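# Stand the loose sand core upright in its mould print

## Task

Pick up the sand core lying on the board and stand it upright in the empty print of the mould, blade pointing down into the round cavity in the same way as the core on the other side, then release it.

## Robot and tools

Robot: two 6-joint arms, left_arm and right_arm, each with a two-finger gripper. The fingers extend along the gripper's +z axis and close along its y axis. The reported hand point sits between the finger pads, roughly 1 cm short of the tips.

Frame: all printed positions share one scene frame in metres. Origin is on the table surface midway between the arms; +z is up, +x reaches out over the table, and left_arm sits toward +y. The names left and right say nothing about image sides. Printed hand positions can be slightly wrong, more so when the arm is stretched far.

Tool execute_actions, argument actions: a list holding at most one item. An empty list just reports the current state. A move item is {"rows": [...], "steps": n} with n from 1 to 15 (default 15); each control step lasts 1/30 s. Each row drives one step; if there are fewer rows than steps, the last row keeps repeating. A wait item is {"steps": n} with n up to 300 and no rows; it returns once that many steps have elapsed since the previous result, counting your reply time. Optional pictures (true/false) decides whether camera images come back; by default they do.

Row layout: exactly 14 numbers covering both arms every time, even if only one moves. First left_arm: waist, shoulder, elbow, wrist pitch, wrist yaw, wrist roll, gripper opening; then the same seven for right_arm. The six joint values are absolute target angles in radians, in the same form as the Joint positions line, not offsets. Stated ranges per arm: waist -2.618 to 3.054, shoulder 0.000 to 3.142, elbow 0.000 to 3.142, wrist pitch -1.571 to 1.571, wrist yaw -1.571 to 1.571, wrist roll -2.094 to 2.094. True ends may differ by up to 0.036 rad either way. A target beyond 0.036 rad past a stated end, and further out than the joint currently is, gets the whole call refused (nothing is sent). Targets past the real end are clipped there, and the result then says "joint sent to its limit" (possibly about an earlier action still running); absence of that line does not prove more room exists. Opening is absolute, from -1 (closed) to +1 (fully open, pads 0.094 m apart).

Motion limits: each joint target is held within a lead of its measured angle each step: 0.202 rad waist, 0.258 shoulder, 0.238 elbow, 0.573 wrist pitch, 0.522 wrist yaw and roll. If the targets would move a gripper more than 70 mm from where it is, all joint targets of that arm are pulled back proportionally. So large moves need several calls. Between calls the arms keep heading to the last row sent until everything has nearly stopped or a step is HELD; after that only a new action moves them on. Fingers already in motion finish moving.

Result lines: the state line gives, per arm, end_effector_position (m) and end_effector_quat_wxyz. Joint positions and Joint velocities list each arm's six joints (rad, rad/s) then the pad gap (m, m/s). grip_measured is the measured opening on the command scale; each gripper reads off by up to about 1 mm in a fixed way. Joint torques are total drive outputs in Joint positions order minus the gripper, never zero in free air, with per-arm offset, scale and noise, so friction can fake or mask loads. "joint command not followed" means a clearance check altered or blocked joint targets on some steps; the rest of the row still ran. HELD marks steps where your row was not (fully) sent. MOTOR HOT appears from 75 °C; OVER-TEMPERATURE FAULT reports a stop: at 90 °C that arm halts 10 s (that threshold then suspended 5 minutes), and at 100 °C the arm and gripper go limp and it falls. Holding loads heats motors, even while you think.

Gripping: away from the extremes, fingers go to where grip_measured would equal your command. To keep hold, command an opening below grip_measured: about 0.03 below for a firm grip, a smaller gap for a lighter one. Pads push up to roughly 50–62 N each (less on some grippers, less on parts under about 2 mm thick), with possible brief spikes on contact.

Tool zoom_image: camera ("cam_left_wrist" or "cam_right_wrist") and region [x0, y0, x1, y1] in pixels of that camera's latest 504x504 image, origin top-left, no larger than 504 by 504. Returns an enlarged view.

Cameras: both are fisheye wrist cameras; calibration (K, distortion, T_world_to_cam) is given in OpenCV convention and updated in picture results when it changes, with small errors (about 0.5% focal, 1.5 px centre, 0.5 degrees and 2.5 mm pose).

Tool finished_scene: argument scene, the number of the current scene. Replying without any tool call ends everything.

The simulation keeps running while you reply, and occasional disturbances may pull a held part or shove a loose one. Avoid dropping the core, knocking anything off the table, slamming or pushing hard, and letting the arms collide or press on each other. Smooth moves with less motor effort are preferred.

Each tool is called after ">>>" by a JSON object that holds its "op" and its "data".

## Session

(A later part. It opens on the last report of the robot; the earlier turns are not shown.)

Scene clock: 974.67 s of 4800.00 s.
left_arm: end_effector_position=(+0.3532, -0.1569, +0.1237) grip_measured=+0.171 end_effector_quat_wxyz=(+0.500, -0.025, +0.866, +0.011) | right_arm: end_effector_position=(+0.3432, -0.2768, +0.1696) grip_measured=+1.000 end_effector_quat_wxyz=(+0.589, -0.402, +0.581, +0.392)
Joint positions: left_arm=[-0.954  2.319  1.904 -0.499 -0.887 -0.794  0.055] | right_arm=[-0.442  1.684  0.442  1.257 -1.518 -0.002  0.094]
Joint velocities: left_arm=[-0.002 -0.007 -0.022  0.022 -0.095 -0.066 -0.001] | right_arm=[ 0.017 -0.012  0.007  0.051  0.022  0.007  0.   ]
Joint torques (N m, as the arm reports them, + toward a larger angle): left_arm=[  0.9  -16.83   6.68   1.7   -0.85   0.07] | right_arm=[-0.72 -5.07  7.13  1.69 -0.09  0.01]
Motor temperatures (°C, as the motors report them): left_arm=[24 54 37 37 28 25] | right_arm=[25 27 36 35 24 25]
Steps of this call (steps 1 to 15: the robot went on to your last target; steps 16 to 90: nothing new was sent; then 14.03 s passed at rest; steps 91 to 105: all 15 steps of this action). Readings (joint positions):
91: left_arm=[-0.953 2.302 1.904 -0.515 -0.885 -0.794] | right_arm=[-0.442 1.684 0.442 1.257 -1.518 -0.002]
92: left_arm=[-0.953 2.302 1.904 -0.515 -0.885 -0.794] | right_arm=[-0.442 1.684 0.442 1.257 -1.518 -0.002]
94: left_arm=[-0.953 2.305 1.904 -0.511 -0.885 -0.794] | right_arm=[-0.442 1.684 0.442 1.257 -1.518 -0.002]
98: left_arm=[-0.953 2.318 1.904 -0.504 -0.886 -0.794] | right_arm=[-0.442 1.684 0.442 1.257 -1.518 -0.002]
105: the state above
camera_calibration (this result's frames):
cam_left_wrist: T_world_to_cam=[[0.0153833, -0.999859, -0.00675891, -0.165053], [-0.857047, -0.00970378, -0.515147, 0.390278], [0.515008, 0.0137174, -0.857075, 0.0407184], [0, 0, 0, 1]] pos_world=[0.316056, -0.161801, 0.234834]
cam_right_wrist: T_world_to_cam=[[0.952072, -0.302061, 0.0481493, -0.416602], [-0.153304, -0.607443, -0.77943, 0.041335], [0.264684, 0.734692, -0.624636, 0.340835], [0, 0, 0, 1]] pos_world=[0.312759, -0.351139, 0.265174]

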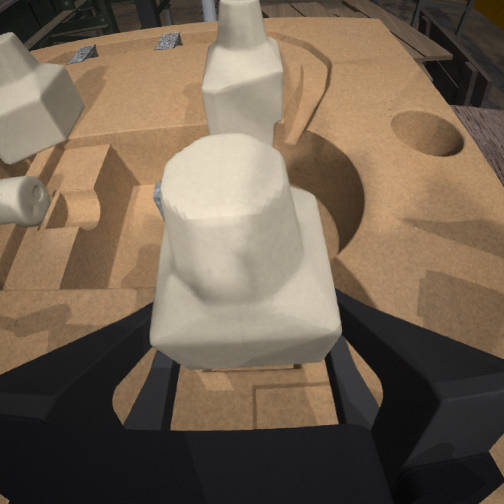

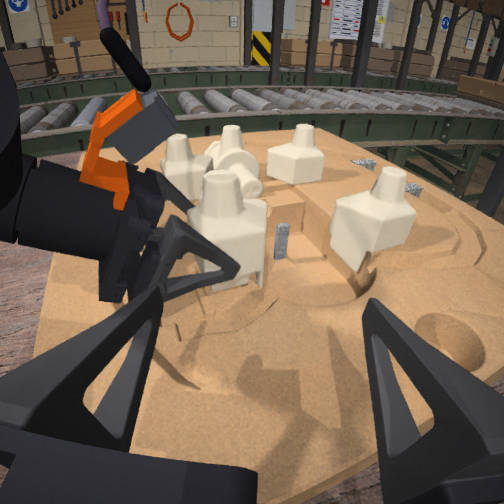

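>>> {"op": "execute_actions", "data": {"actions": [{"rows": [[-0.955,2.306,1.91,-0.45,-0.945,-0.787,0.14,-0.45,1.69,0.46,1.26,-1.53,0,1],[-0.962,2.306,1.91,-0.45,-0.945,-0.787,0.14,-0.45,1.69,0.46,1.26,-1.53,0,1],[-0.967,2.306,1.91,-0.45,-0.945,-0.787,0.14,-0.45,1.69,0.46,1.26,-1.53,0,1],[-0.967,2.306,1.91,-0.45,-0.945,-0.787,0.14,-0.45,1.69,0.46,1.26,-1.53,0,1],[-0.967,2.306,1.91,-0.45,-0.945,-0.787,0.14,-0.45,1.69,0.46,1.26,-1.53,0,1],[-0.967,2.306,1.906,-0.444,-0.945,-0.787,0.14,-0.45,1.69,0.46,1.26,-1.53,0,1],[-0.967,2.306,1.902,-0.438,-0.945,-0.787,0.14,-0.45,1.69,0.46,1.26,-1.53,0,1],[-0.967,2.306,1.898,-0.432,-0.945,-0.787,0.14,-0.45,1.69,0.46,1.26,-1.53,0,1],[-0.967,2.306,1.894,-0.427,-0.945,-0.787,0.14,-0.45,1.69,0.46,1.26,-1.53,0,1],[-0.967,2.306,1.89,-0.423,-0.945,-0.787,0.14,-0.45,1.69,0.46,1.26,-1.53,0,1],[-0.967,2.306,1.886,-0.42,-0.945,-0.787,0.14,-0.45,1.69,0.46,1.26,-1.53,0,1],[-0.967,2.306,1.882,-0.42,-0.945,-0.787,0.14,-0.45,1.69,0.46,1.26,-1.53,0,1]], "steps": 15}], "pictures": false}}

>>> {"op": "execute_actions", "data": {"actions": [{"steps": 10}]}}

>>> {"op": "zoom_image", "data": {"camera": "cam_right_wrist", "region": [150, 130, 310, 320]}}

>>> {"op": "zoom_image", "data": {"camera": "cam_left_wrist", "region": [140, 310, 360, 440]}}

Scene clock: 999.07 s of 4800.00 s.
left_arm: end_effector_position=(+0.3525, -0.1576, +0.1228) grip_measured=+0.171 end_effector_quat_wxyz=(+0.507, -0.029, +0.862, +0.010) | right_arm: end_effector_position=(+0.3432, -0.2768, +0.1696) grip_measured=+1.000 end_effector_quat_wxyz=(+0.589, -0.402, +0.581, +0.392)
Joint positions: left_arm=[-0.959  2.319  1.889 -0.471 -0.902 -0.794  0.055] | right_arm=[-0.442  1.684  0.442  1.257 -1.518 -0.002  0.094]
Joint velocities: left_arm=[-0.007  0.002 -0.037  0.095 -0.037  0.022  0.001] | right_arm=[-0.002 -0.002 -0.002 -0.037 -0.037 -0.022  0.   ]
Joint torques (N m, as the arm reports them, + toward a larger angle): left_arm=[ -0.67 -16.66   5.88   1.66  -0.65   0.07] | right_arm=[-0.56 -4.96  7.09  1.68 -0.09  0.01]
Motor temperatures (°C, as the motors report them): left_arm=[24 53 37 37 28 25] | right_arm=[25 27 36 35 24 25]
Steps of this call (steps 1 to 15: the robot went on to your last target; steps 16 to 90: nothing new was sent; then 20.90 s passed at rest; steps 91 to 105: all 15 steps of this action). Readings (joint positions):
91: left_arm=[-0.954 2.319 1.904 -0.499 -0.887 -0.794] | right_arm=[-0.442 1.684 0.442 1.257 -1.518 -0.002]
92: left_arm=[-0.954 2.319 1.904 -0.499 -0.887 -0.794] | right_arm=[-0.442 1.684 0.442 1.257 -1.518 -0.002]
94: left_arm=[-0.955 2.319 1.904 -0.499 -0.887 -0.794] | right_arm=[-0.442 1.684 0.442 1.257 -1.518 -0.002]
98: left_arm=[-0.956 2.319 1.904 -0.496 -0.887 -0.794] | right_arm=[-0.442 1.684 0.442 1.257 -1.518 -0.002]
105: the state above

Scene clock: 999.40 s of 4800.00 s.
left_arm: end_effector_position=(+0.3525, -0.1575, +0.1227) grip_measured=+0.171 end_effector_quat_wxyz=(+0.508, -0.029, +0.861, +0.011) | right_arm: end_effector_position=(+0.3432, -0.2768, +0.1696) grip_measured=+1.000 end_effector_quat_wxyz=(+0.589, -0.402, +0.581, +0.392)
Joint positions: left_arm=[-0.959  2.319  1.887 -0.468 -0.904 -0.794  0.055] | right_arm=[-0.442  1.684  0.442  1.257 -1.518 -0.002  0.094]
Joint velocities: left_arm=[ 0.002 -0.017 -0.002 -0.081 -0.037  0.051 -0.   ] | right_arm=[-0.012 -0.002 -0.002  0.007 -0.066 -0.022  0.   ]
Joint torques (N m, as the arm reports them, + toward a larger angle): left_arm=[ -0.68 -16.78   5.91   1.7   -0.68   0.08] | right_arm=[-0.81 -4.96  7.06  1.66 -0.09 -0.02]
Motor temperatures (°C, as the motors report them): left_arm=[24 53 37 37 28 25] | right_arm=[25 27 36 35 24 25]
Steps of this call (steps 1 to 10: the robot went on to your last target). Readings (joint positions):
1: left_arm=[-0.959 2.319 1.888 -0.470 -0.903 -0.794] | right_arm=[-0.442 1.684 0.442 1.257 -1.518 -0.002]
2: left_arm=[-0.959 2.319 1.888 -0.470 -0.903 -0.794] | right_arm=[-0.442 1.684 0.442 1.257 -1.518 -0.002]
4: left_arm=[-0.959 2.319 1.887 -0.469 -0.904 -0.794] | right_arm=[-0.442 1.684 0.442 1.257 -1.518 -0.002]
8: left_arm=[-0.959 2.319 1.887 -0.468 -0.904 -0.794] | right_arm=[-0.442 1.684 0.442 1.257 -1.518 -0.002]
10: the state above
camera_calibration (this result's frames):
cam_left_wrist: T_world_to_cam=[[0.0210845, -0.999776, -0.00207384, -0.168237], [-0.847589, -0.0167748, -0.530388, 0.386595], [0.530234, 0.0129407, -0.847752, 0.0335139], [0, 0, 0, 1]] pos_world=[0.31345, -0.162147, 0.233108]
cam_right_wrist: T_world_to_cam=[[0.952072, -0.302061, 0.0481493, -0.416602], [-0.153304, -0.607443, -0.77943, 0.041335], [0.264684, 0.734692, -0.624636, 0.340835], [0, 0, 0, 1]] pos_world=[0.312759, -0.351139, 0.265174]

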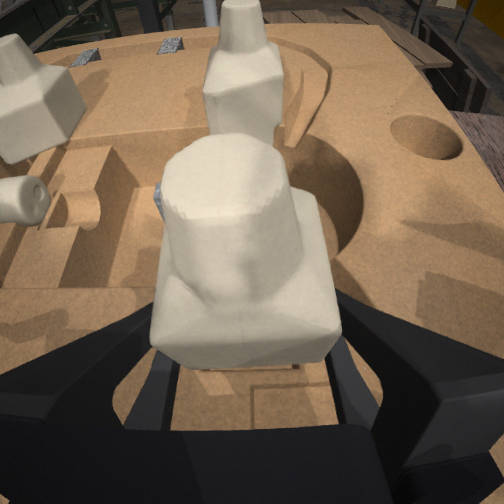

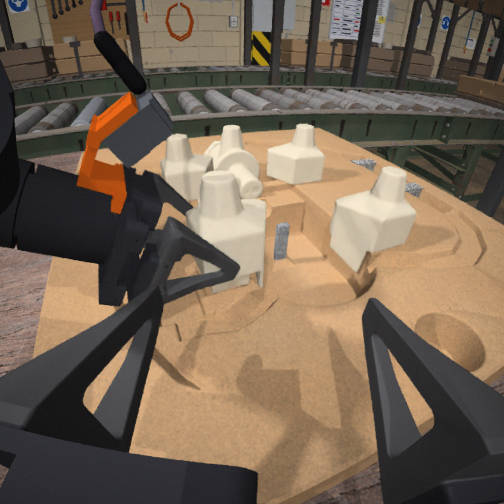

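Region (150, 130, 310, 320) of cam_right_wrist's 504x504 image, scaled by 2.653, with more detail than that image has; it fills the left 424 columns of this view, and the rest is white.

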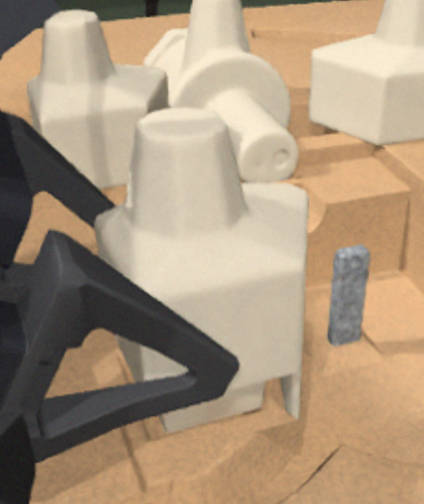

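Region (140, 310, 360, 440) of cam_left_wrist's 504x504 image, scaled by 2.291, with more detail than that image has; it fills the top 298 rows of this view, and the rest is white.

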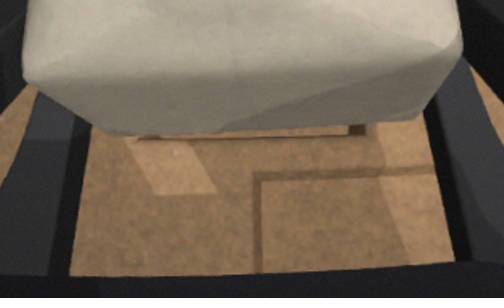

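>>> {"op": "execute_actions", "data": {"actions": [{"rows": [[-0.967,2.298,1.89,-0.42,-0.945,-0.787,0.14,-0.45,1.69,0.46,1.26,-1.53,0,1],[-0.967,2.29,1.895,-0.42,-0.945,-0.787,0.14,-0.45,1.69,0.46,1.26,-1.53,0,1],[-0.967,2.282,1.895,-0.42,-0.945,-0.787,0.14,-0.45,1.69,0.46,1.26,-1.53,0,1],[-0.967,2.274,1.895,-0.43,-0.945,-0.787,0.14,-0.45,1.69,0.46,1.26,-1.53,0,1],[-0.967,2.267,1.895,-0.44,-0.945,-0.787,0.14,-0.45,1.69,0.46,1.26,-1.53,0,1],[-0.967,2.261,1.895,-0.45,-0.942,-0.787,0.14,-0.45,1.69,0.46,1.26,-1.53,0,1],[-0.967,2.257,1.895,-0.46,-0.94,-0.787,0.14,-0.45,1.69,0.46,1.26,-1.53,0,1],[-0.967,2.257,1.895,-0.47,-0.94,-0.787,0.14,-0.45,1.69,0.46,1.26,-1.53,0,1],[-0.967,2.257,1.895,-0.477,-0.94,-0.787,0.14,-0.45,1.69,0.46,1.26,-1.53,0,1]], "steps": 15}], "pictures": false}}

>>> {"op": "execute_actions", "data": {"actions": [{"steps": 10}]}}

>>> {"op": "zoom_image", "data": {"camera": "cam_right_wrist", "region": [170, 220, 290, 320]}}

>>> {"op": "zoom_image", "data": {"camera": "cam_left_wrist", "region": [140, 310, 360, 440]}}

Scene clock: 1020.30 s of 4800.00 s.
left_arm: end_effector_position=(+0.3500, -0.1559, +0.1244) grip_measured=+0.171 end_effector_quat_wxyz=(+0.501, -0.024, +0.865, +0.012) | right_arm: end_effector_position=(+0.3432, -0.2768, +0.1696) grip_measured=+1.000 end_effector_quat_wxyz=(+0.589, -0.402, +0.581, +0.392)
Joint positions: left_arm=[-0.959  2.308  1.887 -0.494 -0.892 -0.794  0.055] | right_arm=[-0.442  1.684  0.442  1.257 -1.518 -0.002  0.094]
Joint velocities: left_arm=[-0.022 -0.017  0.002 -0.022  0.066 -0.037  0.   ] | right_arm=[-0.002 -0.007  0.002  0.022 -0.037 -0.022  0.   ]
Joint torques (N m, as the arm reports them, + toward a larger angle): left_arm=[ -0.68 -20.6    6.81   1.41  -0.76   0.08] | right_arm=[-0.74 -5.09  7.28  1.69 -0.08 -0.03]
Motor temperatures (°C, as the motors report them): left_arm=[24 54 36 36 28 25] | right_arm=[25 27 36 35 24 25]
Steps of this call (steps 1 to 15: the robot went on to your last target; steps 16 to 90: nothing new was sent; then 17.40 s passed at rest; steps 91 to 105: all 15 steps of this action). Readings (joint positions):
91: left_arm=[-0.959 2.319 1.887 -0.468 -0.904 -0.794] | right_arm=[-0.442 1.684 0.442 1.257 -1.518 -0.002]
92: left_arm=[-0.959 2.319 1.887 -0.468 -0.904 -0.794] | right_arm=[-0.442 1.684 0.442 1.257 -1.518 -0.002]
94: left_arm=[-0.959 2.319 1.887 -0.468 -0.904 -0.794] | right_arm=[-0.442 1.684 0.442 1.257 -1.518 -0.002]
98: left_arm=[-0.959 2.314 1.887 -0.475 -0.898 -0.794] | right_arm=[-0.442 1.684 0.442 1.257 -1.518 -0.002]
105: the state above

Scene clock: 1020.63 s of 4800.00 s.
left_arm: end_effector_position=(+0.3495, -0.1556, +0.1236) grip_measured=+0.171 end_effector_quat_wxyz=(+0.499, -0.022, +0.866, +0.013) | right_arm: end_effector_position=(+0.3432, -0.2768, +0.1696) grip_measured=+1.000 end_effector_quat_wxyz=(+0.589, -0.402, +0.581, +0.392)
Joint positions: left_arm=[-0.959  2.308  1.887 -0.499 -0.889 -0.794  0.055] | right_arm=[-0.442  1.684  0.442  1.257 -1.518 -0.002  0.094]
Joint velocities: left_arm=[ 0.002  0.017 -0.007  0.066 -0.007 -0.007 -0.001] | right_arm=[-0.007 -0.007 -0.002 -0.11   0.11  -0.037  0.   ]
Joint torques (N m, as the arm reports them, + toward a larger angle): left_arm=[ -0.68 -20.57   6.87   1.4   -0.78   0.09] | right_arm=[-0.69 -5.05  7.2   1.69 -0.08 -0.01]
Motor temperatures (°C, as the motors report them): left_arm=[24 54 36 36 28 25] | right_arm=[25 27 36 35 24 25]
Steps of this call (steps 1 to 10: the robot went on to your last target). Readings (joint positions):
1: left_arm=[-0.959 2.308 1.887 -0.495 -0.891 -0.794] | right_arm=[-0.442 1.684 0.442 1.257 -1.518 -0.002]
2: left_arm=[-0.959 2.308 1.887 -0.496 -0.891 -0.794] | right_arm=[-0.442 1.684 0.442 1.257 -1.518 -0.002]
4: left_arm=[-0.959 2.308 1.887 -0.498 -0.890 -0.794] | right_arm=[-0.442 1.684 0.442 1.257 -1.518 -0.002]
8: left_arm=[-0.959 2.308 1.887 -0.499 -0.889 -0.794] | right_arm=[-0.442 1.684 0.442 1.257 -1.518 -0.002]
10: the state above
camera_calibration (this result's frames):
cam_left_wrist: T_world_to_cam=[[0.0117998, -0.999837, -0.0136584, -0.161556], [-0.857985, -0.00310872, -0.513666, 0.388277], [0.51354, 0.0177799, -0.857882, 0.0436866], [0, 0, 0, 1]] pos_world=[0.312608, -0.161099, 0.234716]
cam_right_wrist: T_world_to_cam=[[0.952072, -0.302061, 0.0481493, -0.416602], [-0.153304, -0.607443, -0.77943, 0.041335], [0.264684, 0.734692, -0.624636, 0.340835], [0, 0, 0, 1]] pos_world=[0.312759, -0.351139, 0.265174]

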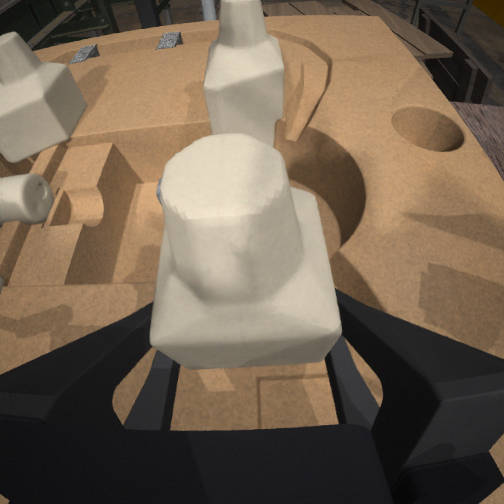

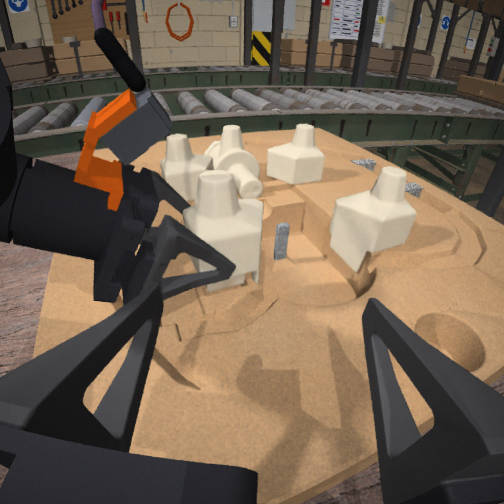

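Region (170, 220, 290, 320) of cam_right_wrist's 504x504 image, scaled by 4.200, with more detail than that image has.

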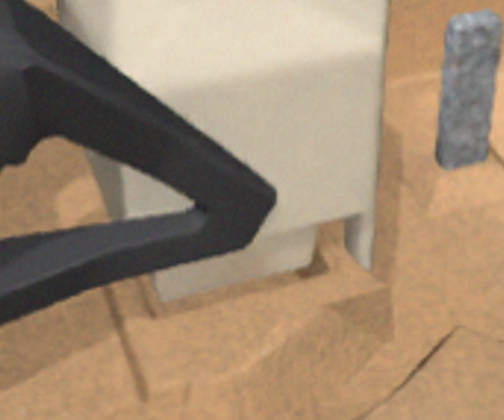

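Region (140, 310, 360, 440) of cam_left_wrist's 504x504 image, scaled by 2.291, with more detail than that image has; it fills the top 298 rows of this view, and the rest is white.

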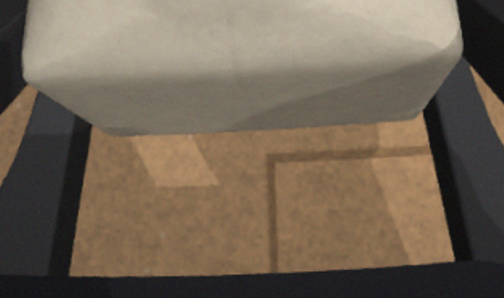

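>>> {"op": "execute_actions", "data": {"actions": [{"rows": [[-0.967,2.27,1.893,-0.46,-0.94,-0.787,0.14,-0.45,1.69,0.46,1.26,-1.53,0,1],[-0.967,2.282,1.891,-0.445,-0.94,-0.787,0.14,-0.45,1.69,0.46,1.26,-1.53,0,1],[-0.967,2.292,1.889,-0.438,-0.94,-0.787,0.14,-0.45,1.69,0.46,1.26,-1.53,0,1],[-0.967,2.296,1.887,-0.433,-0.94,-0.787,0.14,-0.45,1.69,0.46,1.26,-1.53,0,1],[-0.967,2.298,1.885,-0.428,-0.94,-0.787,0.14,-0.45,1.69,0.46,1.26,-1.53,0,1],[-0.967,2.3,1.883,-0.424,-0.94,-0.787,0.14,-0.45,1.69,0.46,1.26,-1.53,0,1],[-0.967,2.301,1.881,-0.42,-0.94,-0.787,0.14,-0.45,1.69,0.46,1.26,-1.53,0,1],[-0.967,2.302,1.879,-0.417,-0.94,-0.787,0.14,-0.45,1.69,0.46,1.26,-1.53,0,1],[-0.967,2.303,1.877,-0.414,-0.94,-0.787,0.14,-0.45,1.69,0.46,1.26,-1.53,0,1],[-0.967,2.304,1.875,-0.411,-0.94,-0.787,0.14,-0.45,1.69,0.46,1.26,-1.53,0,1],[-0.967,2.305,1.873,-0.408,-0.94,-0.787,0.14,-0.45,1.69,0.46,1.26,-1.53,0,1],[-0.967,2.306,1.871,-0.406,-0.94,-0.787,0.14,-0.45,1.69,0.46,1.26,-1.53,0,1]], "steps": 15}], "pictures": false}}

>>> {"op": "execute_actions", "data": {"actions": [{"steps": 10}]}}

>>> {"op": "zoom_image", "data": {"camera": "cam_right_wrist", "region": [170, 220, 290, 320]}}

Scene clock: 1046.93 s of 4800.00 s.
left_arm: end_effector_position=(+0.3517, -0.1570, +0.1219) grip_measured=+0.171 end_effector_quat_wxyz=(+0.507, -0.028, +0.862, +0.009) | right_arm: end_effector_position=(+0.3432, -0.2768, +0.1696) grip_measured=+1.000 end_effector_quat_wxyz=(+0.589, -0.402, +0.581, +0.392)
Joint positions: left_arm=[-0.959  2.313  1.876 -0.462 -0.9   -0.794  0.055] | right_arm=[-0.442  1.684  0.442  1.257 -1.518 -0.002  0.094]
Joint velocities: left_arm=[-0.007  0.012 -0.017 -0.037 -0.066  0.007 -0.002] | right_arm=[ 0.007 -0.002 -0.007  0.037 -0.007 -0.095  0.   ]
Joint torques (N m, as the arm reports them, + toward a larger angle): left_arm=[ -0.7  -16.17   6.     1.73  -0.66   0.08] | right_arm=[-0.75 -5.04  6.99  1.72 -0.09 -0.02]
Motor temperatures (°C, as the motors report them): left_arm=[24 61 37 35 28 25] | right_arm=[25 27 36 34 24 25]
Steps of this call (steps 1 to 15: the robot went on to your last target; steps 16 to 90: nothing new was sent; then 22.80 s passed at rest; steps 91 to 105: all 15 steps of this action). Readings (joint positions):
91: left_arm=[-0.959 2.308 1.887 -0.499 -0.889 -0.794] | right_arm=[-0.442 1.684 0.442 1.257 -1.518 -0.002]
92: left_arm=[-0.959 2.308 1.887 -0.499 -0.889 -0.794] | right_arm=[-0.442 1.684 0.442 1.257 -1.518 -0.002]
94: left_arm=[-0.959 2.308 1.887 -0.497 -0.889 -0.794] | right_arm=[-0.442 1.684 0.442 1.257 -1.518 -0.002]
98: left_arm=[-0.959 2.311 1.887 -0.483 -0.889 -0.794] | right_arm=[-0.442 1.684 0.442 1.257 -1.518 -0.002]
105: the state above

Scene clock: 1047.27 s of 4800.00 s.
left_arm: end_effector_position=(+0.3518, -0.1568, +0.1219) grip_measured=+0.171 end_effector_quat_wxyz=(+0.507, -0.029, +0.861, +0.009) | right_arm: end_effector_position=(+0.3432, -0.2768, +0.1696) grip_measured=+1.000 end_effector_quat_wxyz=(+0.589, -0.402, +0.581, +0.392)
Joint positions: left_arm=[-0.959  2.313  1.875 -0.46  -0.902 -0.793  0.055] | right_arm=[-0.442  1.684  0.442  1.257 -1.518 -0.002  0.094]
Joint velocities: left_arm=[-0.012  0.012 -0.002  0.022 -0.051  0.022 -0.001] | right_arm=[ 0.002 -0.007 -0.022  0.037 -0.007  0.022  0.   ]
Joint torques (N m, as the arm reports them, + toward a larger angle): left_arm=[ -0.71 -16.19   6.     1.74  -0.66   0.09] | right_arm=[-0.68 -5.    7.22  1.71 -0.05 -0.01]
Motor temperatures (°C, as the motors report them): left_arm=[24 61 37 35 28 25] | right_arm=[25 27 36 34 24 25]
Steps of this call (steps 1 to 10: the robot went on to your last target). Readings (joint positions):
1: left_arm=[-0.959 2.313 1.875 -0.461 -0.901 -0.794] | right_arm=[-0.442 1.684 0.442 1.257 -1.518 -0.002]
2: left_arm=[-0.959 2.313 1.875 -0.460 -0.901 -0.794] | right_arm=[-0.442 1.684 0.442 1.257 -1.518 -0.002]
4: left_arm=[-0.959 2.313 1.875 -0.460 -0.902 -0.794] | right_arm=[-0.442 1.684 0.442 1.257 -1.518 -0.002]
8: left_arm=[-0.959 2.313 1.875 -0.460 -0.902 -0.793] | right_arm=[-0.442 1.684 0.442 1.257 -1.518 -0.002]
10: the state above
camera_calibration (this result's frames):
cam_left_wrist: T_world_to_cam=[[0.0194753, -0.99981, 0.000118218, -0.167266], [-0.847962, -0.0165801, -0.529798, 0.385722], [0.529699, 0.0102178, -0.848124, 0.033001], [0, 0, 0, 1]] pos_world=[0.312855, -0.161176, 0.232364]
cam_right_wrist: T_world_to_cam=[[0.952072, -0.302061, 0.0481493, -0.416602], [-0.153304, -0.607443, -0.77943, 0.041335], [0.264684, 0.734692, -0.624636, 0.340835], [0, 0, 0, 1]] pos_world=[0.312759, -0.351139, 0.265174]

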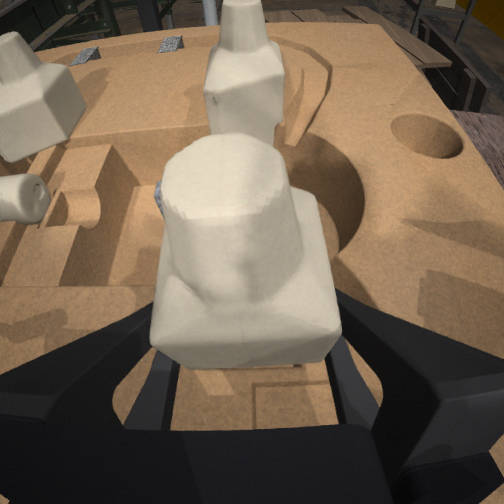

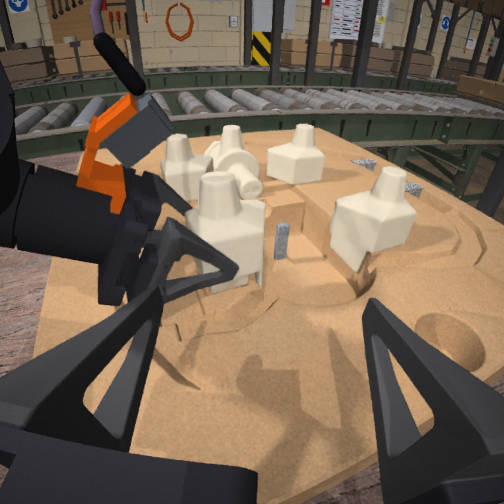

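Region (170, 220, 290, 320) of cam_right_wrist's 504x504 image, scaled by 4.200, with more detail than that image has.

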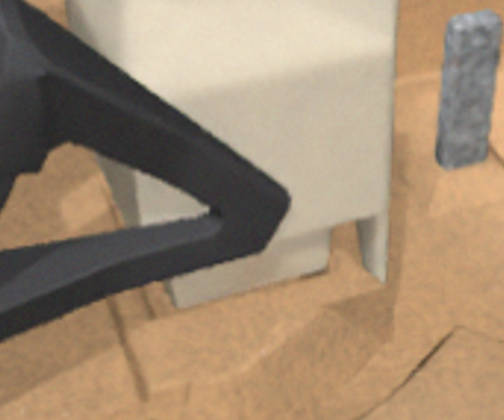

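>>> {"op": "execute_actions", "data": {"actions": [{"rows": [[-0.967,2.29,1.885,-0.42,-0.94,-0.787,0.14,-0.45,1.69,0.46,1.26,-1.53,0,1],[-0.967,2.29,1.885,-0.432,-0.94,-0.787,0.14,-0.45,1.69,0.46,1.26,-1.53,0,1],[-0.967,2.29,1.885,-0.442,-0.94,-0.787,0.14,-0.45,1.69,0.46,1.26,-1.53,0,1],[-0.967,2.29,1.885,-0.45,-0.94,-0.787,0.14,-0.45,1.69,0.46,1.26,-1.53,0,1],[-0.967,2.29,1.885,-0.456,-0.94,-0.787,0.14,-0.45,1.69,0.46,1.26,-1.53,0,1],[-0.967,2.29,1.885,-0.461,-0.94,-0.787,0.14,-0.45,1.69,0.46,1.26,-1.53,0,1]], "steps": 15}], "pictures": false}}

>>> {"op": "execute_actions", "data": {"actions": [{"steps": 8}]}}

>>> {"op": "zoom_image", "data": {"camera": "cam_right_wrist", "region": [170, 220, 290, 320]}}

Scene clock: 1064.63 s of 4800.00 s.
left_arm: end_effector_position=(+0.3496, -0.1556, +0.1181) grip_measured=+0.171 end_effector_quat_wxyz=(+0.499, -0.022, +0.866, +0.014) | right_arm: end_effector_position=(+0.3432, -0.2768, +0.1696) grip_measured=+1.000 end_effector_quat_wxyz=(+0.589, -0.402, +0.581, +0.392)
Joint positions: left_arm=[-0.959  2.313  1.875 -0.482 -0.89  -0.793  0.055] | right_arm=[-0.442  1.684  0.442  1.257 -1.518 -0.002  0.094]
Joint velocities: left_arm=[ 0.012  0.002  0.007 -0.037  0.037 -0.007 -0.001] | right_arm=[-0.002  0.002 -0.007 -0.007  0.007  0.051  0.   ]
Joint torques (N m, as the arm reports them, + toward a larger angle): left_arm=[ -0.7  -17.8    6.98   1.42  -0.77   0.08] | right_arm=[-0.84 -4.93  7.22  1.72 -0.11  0.  ]
Motor temperatures (°C, as the motors report them): left_arm=[24 58 36 36 28 25] | right_arm=[25 27 36 34 24 25]
Steps of this call (steps 1 to 15: the robot went on to your last target; steps 16 to 90: nothing new was sent; then 13.87 s passed at rest; steps 91 to 105: all 15 steps of this action). Readings (joint positions):
91: left_arm=[-0.959 2.313 1.875 -0.460 -0.902 -0.793] | right_arm=[-0.442 1.684 0.442 1.257 -1.518 -0.002]
92: left_arm=[-0.959 2.313 1.875 -0.460 -0.902 -0.793] | right_arm=[-0.442 1.684 0.442 1.257 -1.518 -0.002]
94: left_arm=[-0.959 2.313 1.875 -0.460 -0.902 -0.793] | right_arm=[-0.442 1.684 0.442 1.257 -1.518 -0.002]
98: left_arm=[-0.959 2.313 1.875 -0.472 -0.896 -0.793] | right_arm=[-0.442 1.684 0.442 1.257 -1.518 -0.002]
105: the state above

Scene clock: 1064.90 s of 4800.00 s.
left_arm: end_effector_position=(+0.3495, -0.1556, +0.1178) grip_measured=+0.171 end_effector_quat_wxyz=(+0.499, -0.021, +0.866, +0.014) | right_arm: end_effector_position=(+0.3432, -0.2768, +0.1696) grip_measured=+1.000 end_effector_quat_wxyz=(+0.589, -0.402, +0.581, +0.392)
Joint positions: left_arm=[-0.959  2.313  1.875 -0.483 -0.889 -0.793  0.055] | right_arm=[-0.442  1.684  0.442  1.257 -1.518 -0.002  0.094]
Joint velocities: left_arm=[ 0.007  0.002  0.037 -0.007 -0.007  0.007  0.   ] | right_arm=[-0.002  0.007  0.007  0.007  0.022  0.051  0.   ]
Joint torques (N m, as the arm reports them, + toward a larger angle): left_arm=[ -0.67 -17.8    6.99   1.41  -0.79   0.08] | right_arm=[-0.73 -4.87  7.04  1.72 -0.09 -0.02]
Motor temperatures (°C, as the motors report them): left_arm=[24 58 36 36 28 25] | right_arm=[25 27 36 34 24 25]
Steps of this call (steps 1 to 8: the robot went on to your last target). Readings (joint positions):
1: left_arm=[-0.959 2.313 1.875 -0.482 -0.890 -0.793] | right_arm=[-0.442 1.684 0.442 1.257 -1.518 -0.002]
2: left_arm=[-0.959 2.313 1.875 -0.483 -0.890 -0.793] | right_arm=[-0.442 1.684 0.442 1.257 -1.518 -0.002]
4: left_arm=[-0.959 2.313 1.875 -0.483 -0.889 -0.793] | right_arm=[-0.442 1.684 0.442 1.257 -1.518 -0.002]
8: the state above
camera_calibration (this result's frames):
cam_left_wrist: T_world_to_cam=[[0.0113571, -0.99981, -0.0158543, -0.161204], [-0.858703, -0.00162782, -0.512471, 0.385614], [0.512347, 0.0194343, -0.858558, 0.0395321], [0, 0, 0, 1]] pos_world=[0.312705, -0.161314, 0.229001]
cam_right_wrist: T_world_to_cam=[[0.952072, -0.302061, 0.0481493, -0.416602], [-0.153304, -0.607443, -0.77943, 0.041335], [0.264684, 0.734692, -0.624636, 0.340835], [0, 0, 0, 1]] pos_world=[0.312759, -0.351139, 0.265174]

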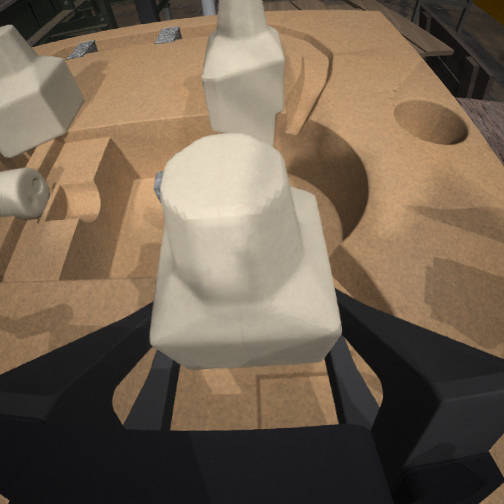

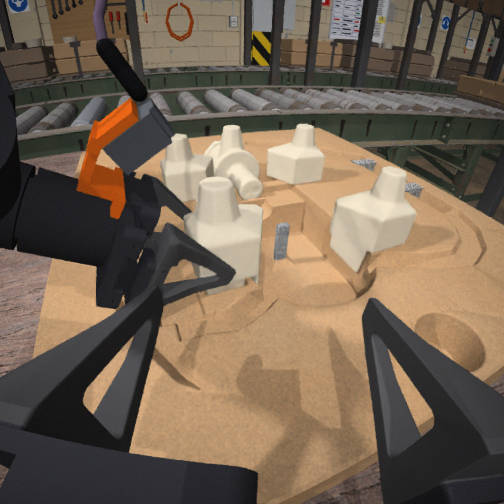

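Region (170, 220, 290, 320) of cam_right_wrist's 504x504 image, scaled by 4.200, with more detail than that image has.

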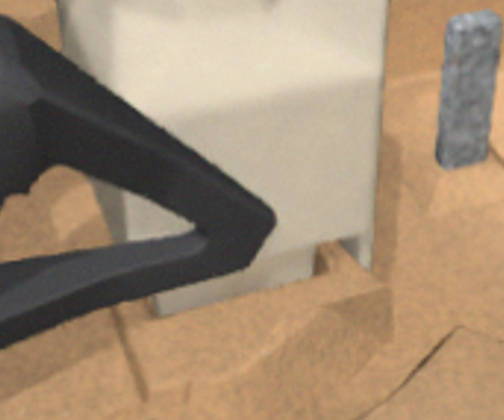

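>>> {"op": "execute_actions", "data": {"actions": [{"rows": [[-0.967,2.296,1.885,-0.455,-0.94,-0.787,0.14,-0.45,1.69,0.46,1.26,-1.53,0,1],[-0.967,2.301,1.885,-0.45,-0.94,-0.787,0.14,-0.45,1.69,0.46,1.26,-1.53,0,1],[-0.967,2.304,1.885,-0.445,-0.94,-0.787,0.14,-0.45,1.69,0.46,1.26,-1.53,0,1],[-0.967,2.306,1.885,-0.44,-0.94,-0.787,0.14,-0.45,1.69,0.46,1.26,-1.53,0,1],[-0.967,2.308,1.885,-0.44,-0.94,-0.787,0.14,-0.45,1.69,0.46,1.26,-1.53,0,1],[-0.967,2.31,1.885,-0.44,-0.94,-0.787,0.14,-0.45,1.69,0.46,1.26,-1.53,0,1],[-0.967,2.312,1.885,-0.44,-0.94,-0.787,0.14,-0.45,1.69,0.46,1.26,-1.53,0,1],[-0.967,2.314,1.885,-0.44,-0.94,-0.787,0.14,-0.45,1.69,0.46,1.26,-1.53,0,1],[-0.967,2.316,1.885,-0.44,-0.94,-0.787,0.14,-0.45,1.69,0.46,1.26,-1.53,0,1],[-0.967,2.318,1.885,-0.44,-0.94,-0.787,0.14,-0.45,1.69,0.46,1.26,-1.53,0,1]], "steps": 15}], "pictures": false}}

>>> {"op": "execute_actions", "data": {"actions": [{"steps": 8}]}}

>>> {"op": "zoom_image", "data": {"camera": "cam_right_wrist", "region": [170, 220, 290, 320]}}

Scene clock: 1087.70 s of 4800.00 s.
left_arm: end_effector_position=(+0.3500, -0.1557, +0.1084) grip_measured=+0.171 end_effector_quat_wxyz=(+0.497, -0.018, +0.867, +0.021) | right_arm: end_effector_position=(+0.3432, -0.2768, +0.1696) grip_measured=+1.000 end_effector_quat_wxyz=(+0.589, -0.402, +0.581, +0.392)
Joint positions: left_arm=[-0.959  2.333  1.875 -0.478 -0.893 -0.792  0.055] | right_arm=[-0.442  1.684  0.442  1.257 -1.518 -0.002  0.094]
Joint velocities: left_arm=[-0.007  0.002 -0.012  0.051 -0.037 -0.037 -0.001] | right_arm=[ 0.007 -0.027  0.007  0.007 -0.066  0.007  0.   ]
Joint torques (N m, as the arm reports them, + toward a larger angle): left_arm=[ -0.71 -16.96   6.96   1.53  -0.75   0.06] | right_arm=[-0.74 -5.04  7.08  1.7  -0.06 -0.03]
Motor temperatures (°C, as the motors report them): left_arm=[24 59 37 35 28 25] | right_arm=[25 27 36 34 24 25]
Steps of this call (steps 1 to 15: the robot went on to your last target; steps 16 to 90: nothing new was sent; then 19.30 s passed at rest; steps 91 to 105: all 15 steps of this action). Readings (joint positions):
91: left_arm=[-0.959 2.313 1.875 -0.484 -0.889 -0.793] | right_arm=[-0.442 1.684 0.442 1.257 -1.518 -0.002]
92: left_arm=[-0.959 2.313 1.875 -0.484 -0.889 -0.793] | right_arm=[-0.442 1.684 0.442 1.257 -1.518 -0.002]
94: left_arm=[-0.959 2.314 1.875 -0.484 -0.889 -0.793] | right_arm=[-0.442 1.684 0.442 1.257 -1.518 -0.002]
98: left_arm=[-0.959 2.322 1.875 -0.482 -0.889 -0.793] | right_arm=[-0.442 1.684 0.442 1.257 -1.518 -0.002]
105: the state above

Scene clock: 1087.97 s of 4800.00 s.
left_arm: end_effector_position=(+0.3500, -0.1557, +0.1084) grip_measured=+0.171 end_effector_quat_wxyz=(+0.497, -0.018, +0.867, +0.021) | right_arm: end_effector_position=(+0.3432, -0.2768, +0.1696) grip_measured=+1.000 end_effector_quat_wxyz=(+0.589, -0.402, +0.581, +0.392)
Joint positions: left_arm=[-0.959  2.333  1.875 -0.478 -0.893 -0.792  0.055] | right_arm=[-0.442  1.684  0.442  1.257 -1.518 -0.002  0.094]
Joint velocities: left_arm=[-0.002 -0.012 -0.007  0.022  0.007 -0.037 -0.001] | right_arm=[-0.007  0.007 -0.007  0.037  0.037 -0.007  0.   ]
Joint torques (N m, as the arm reports them, + toward a larger angle): left_arm=[ -0.71 -17.04   6.98   1.54  -0.73   0.06] | right_arm=[-0.81 -4.87  7.13  1.69 -0.07  0.  ]
Motor temperatures (°C, as the motors report them): left_arm=[24 59 37 35 28 25] | right_arm=[25 27 36 34 24 25]
Steps of this call (steps 1 to 8: the robot went on to your last target). Readings (joint positions):
1: left_arm=[-0.959 2.333 1.875 -0.478 -0.893 -0.792] | right_arm=[-0.442 1.684 0.442 1.257 -1.518 -0.002]
2: left_arm=[-0.959 2.333 1.875 -0.478 -0.893 -0.792] | right_arm=[-0.442 1.684 0.442 1.257 -1.518 -0.002]
4: left_arm=[-0.959 2.333 1.875 -0.478 -0.893 -0.792] | right_arm=[-0.442 1.684 0.442 1.257 -1.518 -0.002]
8: the state above
camera_calibration (this result's frames):
cam_left_wrist: T_world_to_cam=[[0.0127765, -0.999447, -0.0306952, -0.16034], [-0.860801, 0.00462597, -0.508921, 0.38262], [0.508782, 0.0329247, -0.860266, 0.0347173], [0, 0, 0, 1]] pos_world=[0.313744, -0.163164, 0.219668]
cam_right_wrist: T_world_to_cam=[[0.952072, -0.302061, 0.0481493, -0.416602], [-0.153304, -0.607443, -0.77943, 0.041335], [0.264684, 0.734692, -0.624636, 0.340835], [0, 0, 0, 1]] pos_world=[0.312759, -0.351139, 0.265174]

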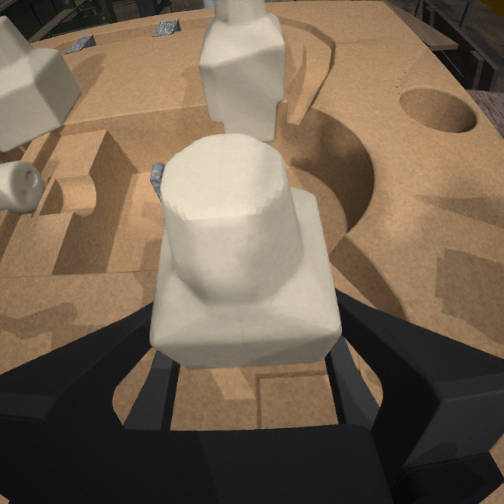

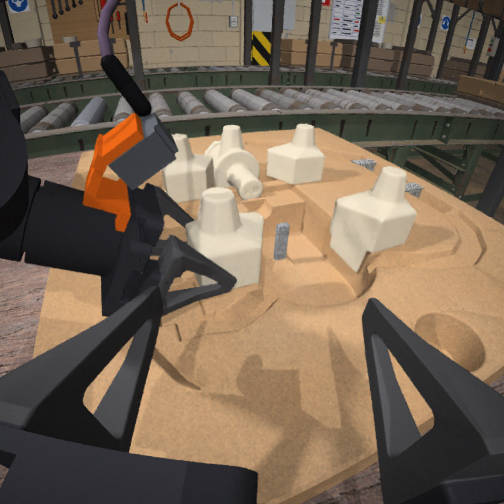

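Region (170, 220, 290, 320) of cam_right_wrist's 504x504 image, scaled by 4.200, with more detail than that image has.

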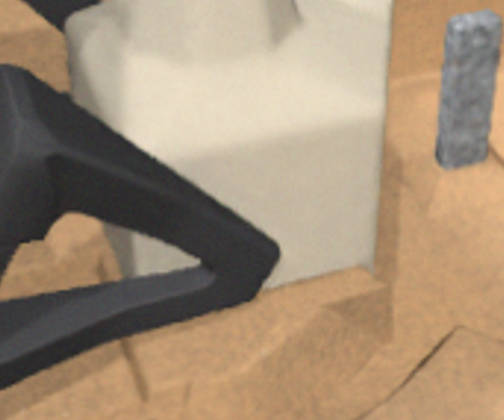

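>>> {"op": "execute_actions", "data": {"actions": [{"rows": [[-0.965,2.32,1.883,-0.446,-0.932,-0.79,0.14,-0.45,1.69,0.46,1.26,-1.53,0,1],[-0.963,2.322,1.881,-0.452,-0.924,-0.79,0.14,-0.45,1.69,0.46,1.26,-1.53,0,1],[-0.961,2.324,1.879,-0.458,-0.916,-0.79,0.14,-0.45,1.69,0.46,1.26,-1.53,0,1],[-0.959,2.326,1.877,-0.464,-0.908,-0.79,0.14,-0.45,1.69,0.46,1.26,-1.53,0,1],[-0.959,2.328,1.875,-0.47,-0.9,-0.79,0.14,-0.45,1.69,0.46,1.26,-1.53,0,1],[-0.959,2.328,1.875,-0.476,-0.895,-0.79,0.14,-0.45,1.69,0.46,1.26,-1.53,0,1],[-0.959,2.328,1.875,-0.476,-0.895,-0.79,0.14,-0.45,1.69,0.46,1.26,-1.53,0,1],[-0.959,2.328,1.875,-0.476,-0.895,-0.79,0.14,-0.45,1.69,0.46,1.26,-1.53,0,1],[-0.959,2.328,1.875,-0.476,-0.895,-0.79,0.14,-0.45,1.69,0.46,1.26,-1.53,0,1],[-0.959,2.328,1.875,-0.476,-0.895,-0.79,0.14,-0.45,1.69,0.46,1.26,-1.53,0,1]], "steps": 12}], "pictures": false}}

Scene clock: 1103.20 s of 4800.00 s.
left_arm: end_effector_position=(+0.3499, -0.1563, +0.1073) grip_measured=+0.171 end_effector_quat_wxyz=(+0.494, -0.017, +0.869, +0.019) | right_arm: end_effector_position=(+0.3431, -0.2767, +0.1696) grip_measured=+1.000 end_effector_quat_wxyz=(+0.588, -0.402, +0.581, +0.393)
Joint positions: left_arm=[-0.958  2.333  1.875 -0.478 -0.884 -0.791  0.055] | right_arm=[-0.442  1.684  0.442  1.257 -1.518 -0.002  0.094]
Joint velocities: left_arm=[-0.017 -0.012 -0.012 -0.066 -0.051  0.066 -0.   ] | right_arm=[-0.007  0.007 -0.002 -0.007  0.022  0.022  0.   ]
Joint torques (N m, as the arm reports them, + toward a larger angle): left_arm=[ -0.07 -16.01   6.26   1.2   -0.42   0.02] | right_arm=[-0.73 -4.87  7.08  1.7  -0.08  0.  ]
Motor temperatures (°C, as the motors report them): left_arm=[24 59 37 35 28 25] | right_arm=[25 27 36 34 24 25]
Steps of this call (steps 1 to 15: the robot went on to your last target; steps 16 to 90: nothing new was sent; then 11.83 s passed at rest; steps 91 to 102: all 12 steps of this action). Readings (joint positions):
91: left_arm=[-0.959 2.333 1.875 -0.478 -0.893 -0.792] | right_arm=[-0.442 1.684 0.442 1.257 -1.518 -0.002]
92: left_arm=[-0.959 2.333 1.875 -0.478 -0.892 -0.792] | right_arm=[-0.442 1.684 0.442 1.257 -1.518 -0.002]
94: left_arm=[-0.959 2.333 1.875 -0.478 -0.890 -0.792] | right_arm=[-0.442 1.684 0.442 1.257 -1.518 -0.002]
98: left_arm=[-0.958 2.333 1.875 -0.478 -0.884 -0.792] | right_arm=[-0.442 1.684 0.442 1.257 -1.518 -0.002]
102: the state above

Seated. Release and back away.

>>> {"op": "execute_actions", "data": {"actions": [{"rows": [[-0.959,2.328,1.875,-0.476,-0.888,-0.79,0.16,-0.45,1.69,0.46,1.26,-1.53,0,1],[-0.959,2.328,1.875,-0.476,-0.888,-0.79,0.18,-0.45,1.69,0.46,1.26,-1.53,0,1],[-0.959,2.328,1.875,-0.476,-0.888,-0.79,0.22,-0.45,1.69,0.46,1.26,-1.53,0,1],[-0.959,2.328,1.875,-0.476,-0.888,-0.79,0.3,-0.45,1.69,0.46,1.26,-1.53,0,1],[-0.959,2.328,1.875,-0.476,-0.888,-0.79,0.45,-0.45,1.69,0.46,1.26,-1.53,0,1],[-0.959,2.328,1.875,-0.476,-0.888,-0.79,0.6,-0.45,1.69,0.46,1.26,-1.53,0,1],[-0.959,2.328,1.875,-0.476,-0.888,-0.79,0.8,-0.45,1.69,0.46,1.26,-1.53,0,1],[-0.959,2.31,1.875,-0.476,-0.888,-0.79,0.8,-0.45,1.69,0.46,1.26,-1.53,0,1],[-0.959,2.29,1.875,-0.476,-0.888,-0.79,0.8,-0.45,1.69,0.46,1.26,-1.53,0,1],[-0.959,2.27,1.875,-0.476,-0.888,-0.79,0.8,-0.45,1.69,0.46,1.26,-1.53,0,1],[-0.959,2.25,1.875,-0.476,-0.888,-0.79,0.8,-0.45,1.69,0.46,1.26,-1.53,0,1],[-0.959,2.22,1.875,-0.476,-0.888,-0.79,0.8,-0.45,1.69,0.46,1.26,-1.53,0,1],[-0.959,2.19,1.875,-0.476,-0.888,-0.79,0.8,-0.45,1.69,0.46,1.26,-1.53,0,1],[-0.959,2.16,1.875,-0.476,-0.888,-0.79,0.8,-0.45,1.69,0.46,1.26,-1.53,0,1],[-0.959,2.13,1.875,-0.476,-0.888,-0.79,0.8,-0.45,1.69,0.46,1.26,-1.53,0,1]], "steps": 15}], "pictures": false}}

>>> {"op": "execute_actions", "data": {"actions": [{"steps": 12}]}}

>>> {"op": "zoom_image", "data": {"camera": "cam_right_wrist", "region": [150, 160, 310, 330]}}

Scene clock: 1122.77 s of 4800.00 s.
left_arm: end_effector_position=(+0.3487, -0.1560, +0.1546) grip_measured=+0.797 end_effector_quat_wxyz=(+0.509, -0.034, +0.860, -0.017) | right_arm: end_effector_position=(+0.3431, -0.2767, +0.1696) grip_measured=+1.000 end_effector_quat_wxyz=(+0.588, -0.402, +0.581, +0.393)
Joint positions: left_arm=[-0.958  2.242  1.875 -0.482 -0.875 -0.791  0.084] | right_arm=[-0.442  1.684  0.442  1.257 -1.518 -0.002  0.094]
Joint velocities: left_arm=[-0.022 -0.838 -0.022 -0.081  0.095 -0.051  0.   ] | right_arm=[-0.007 -0.007  0.002 -0.007 -0.095  0.007  0.   ]
Joint torques (N m, as the arm reports them, + toward a larger angle): left_arm=[ -0.05 -20.88   6.33   1.29  -0.4    0.02] | right_arm=[-0.74 -5.    7.09  1.7  -0.1  -0.02]
Motor temperatures (°C, as the motors report them): left_arm=[24 59 36 34 28 25] | right_arm=[25 27 36 34 24 25]
Steps of this call (steps 1 to 15: the robot went on to your last target; steps 16 to 90: nothing new was sent; then 16.07 s passed at rest; steps 91 to 105: all 15 steps of this action). Readings (joint positions):
91: left_arm=[-0.958 2.333 1.875 -0.478 -0.884 -0.791] | right_arm=[-0.442 1.684 0.442 1.257 -1.518 -0.002]
92: left_arm=[-0.958 2.333 1.875 -0.479 -0.883 -0.791] | right_arm=[-0.442 1.684 0.442 1.257 -1.518 -0.002]
94: left_arm=[-0.958 2.333 1.875 -0.479 -0.883 -0.791] | right_arm=[-0.442 1.684 0.442 1.257 -1.518 -0.002]
98: left_arm=[-0.958 2.333 1.875 -0.479 -0.883 -0.791] | right_arm=[-0.442 1.684 0.442 1.257 -1.518 -0.002]
105: the state above

Scene clock: 1123.17 s of 4800.00 s.
left_arm: end_effector_position=(+0.3465, -0.1502, +0.2203) grip_measured=+0.797 end_effector_quat_wxyz=(+0.537, -0.066, +0.838, -0.067) | right_arm: end_effector_position=(+0.3431, -0.2767, +0.1696) grip_measured=+1.000 end_effector_quat_wxyz=(+0.588, -0.402, +0.581, +0.393)
Joint positions: left_arm=[-0.958  2.126  1.875 -0.461 -0.884 -0.791  0.084] | right_arm=[-0.442  1.684  0.442  1.257 -1.518 -0.002  0.094]
Joint velocities: left_arm=[ 0.012  0.037  0.012 -0.007 -0.066 -0.022  0.   ] | right_arm=[-0.022 -0.012 -0.002 -0.081 -0.022  0.007  0.   ]
Joint torques (N m, as the arm reports them, + toward a larger angle): left_arm=[ -0.13 -14.     6.52   1.23  -0.3    0.01] | right_arm=[-0.83 -5.11  7.04  1.68 -0.07  0.01]
Motor temperatures (°C, as the motors report them): left_arm=[24 59 36 34 28 25] | right_arm=[25 27 36 34 24 25]
Steps of this call (steps 1 to 12: the robot went on to your last target). Readings (joint positions):
1: left_arm=[-0.958 2.213 1.875 -0.481 -0.875 -0.791] | right_arm=[-0.442 1.684 0.442 1.257 -1.518 -0.002]
2: left_arm=[-0.958 2.184 1.875 -0.480 -0.875 -0.791] | right_arm=[-0.442 1.684 0.442 1.257 -1.518 -0.002]
4: left_arm=[-0.958 2.137 1.875 -0.470 -0.879 -0.791] | right_arm=[-0.442 1.684 0.442 1.257 -1.518 -0.002]
8: left_arm=[-0.958 2.115 1.875 -0.460 -0.884 -0.791] | right_arm=[-0.442 1.684 0.442 1.257 -1.518 -0.002]
12: the state above
camera_calibration (this result's frames):
cam_left_wrist: T_world_to_cam=[[0.000280624, -0.985942, 0.16709, -0.188607], [-0.804342, -0.099502, -0.585776, 0.418199], [0.594167, -0.134233, -0.793062, 0.0630087], [0, 0, 0, 1]] pos_world=[0.29899, -0.135886, 0.326455]
cam_right_wrist: T_world_to_cam=[[0.952187, -0.301698, 0.0481492, -0.416474], [-0.153073, -0.607505, -0.779427, 0.0412428], [0.264402, 0.734789, -0.624641, 0.340957], [0, 0, 0, 1]] pos_world=[0.312724, -0.351125, 0.265174]

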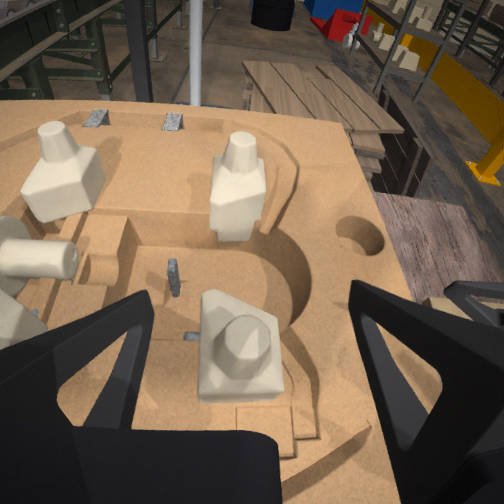

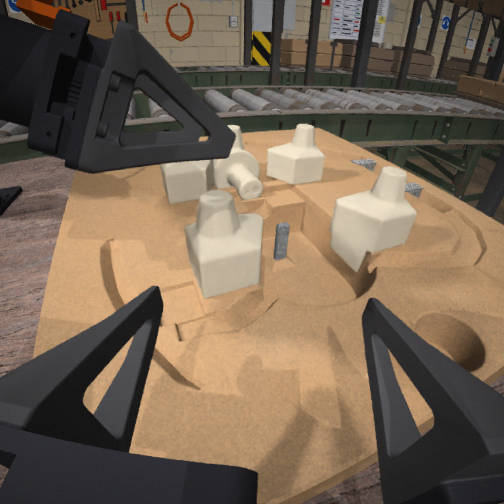

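Region (150, 160, 310, 330) of cam_right_wrist's 504x504 image, scaled by 2.965, with more detail than that image has; it fills the left 474 columns of this view, and the rest is white.

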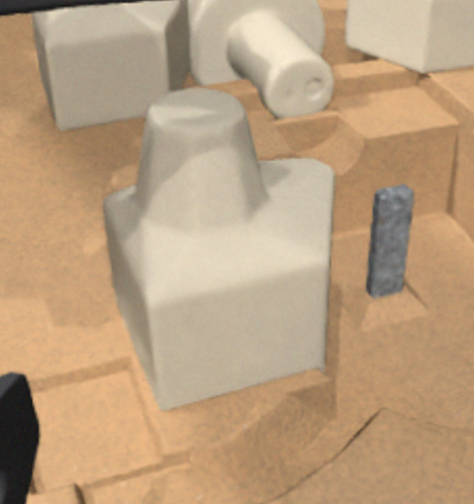

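>>> {"op": "finished_scene", "data": {"scene": 1}}

The scene is finished: the task was done.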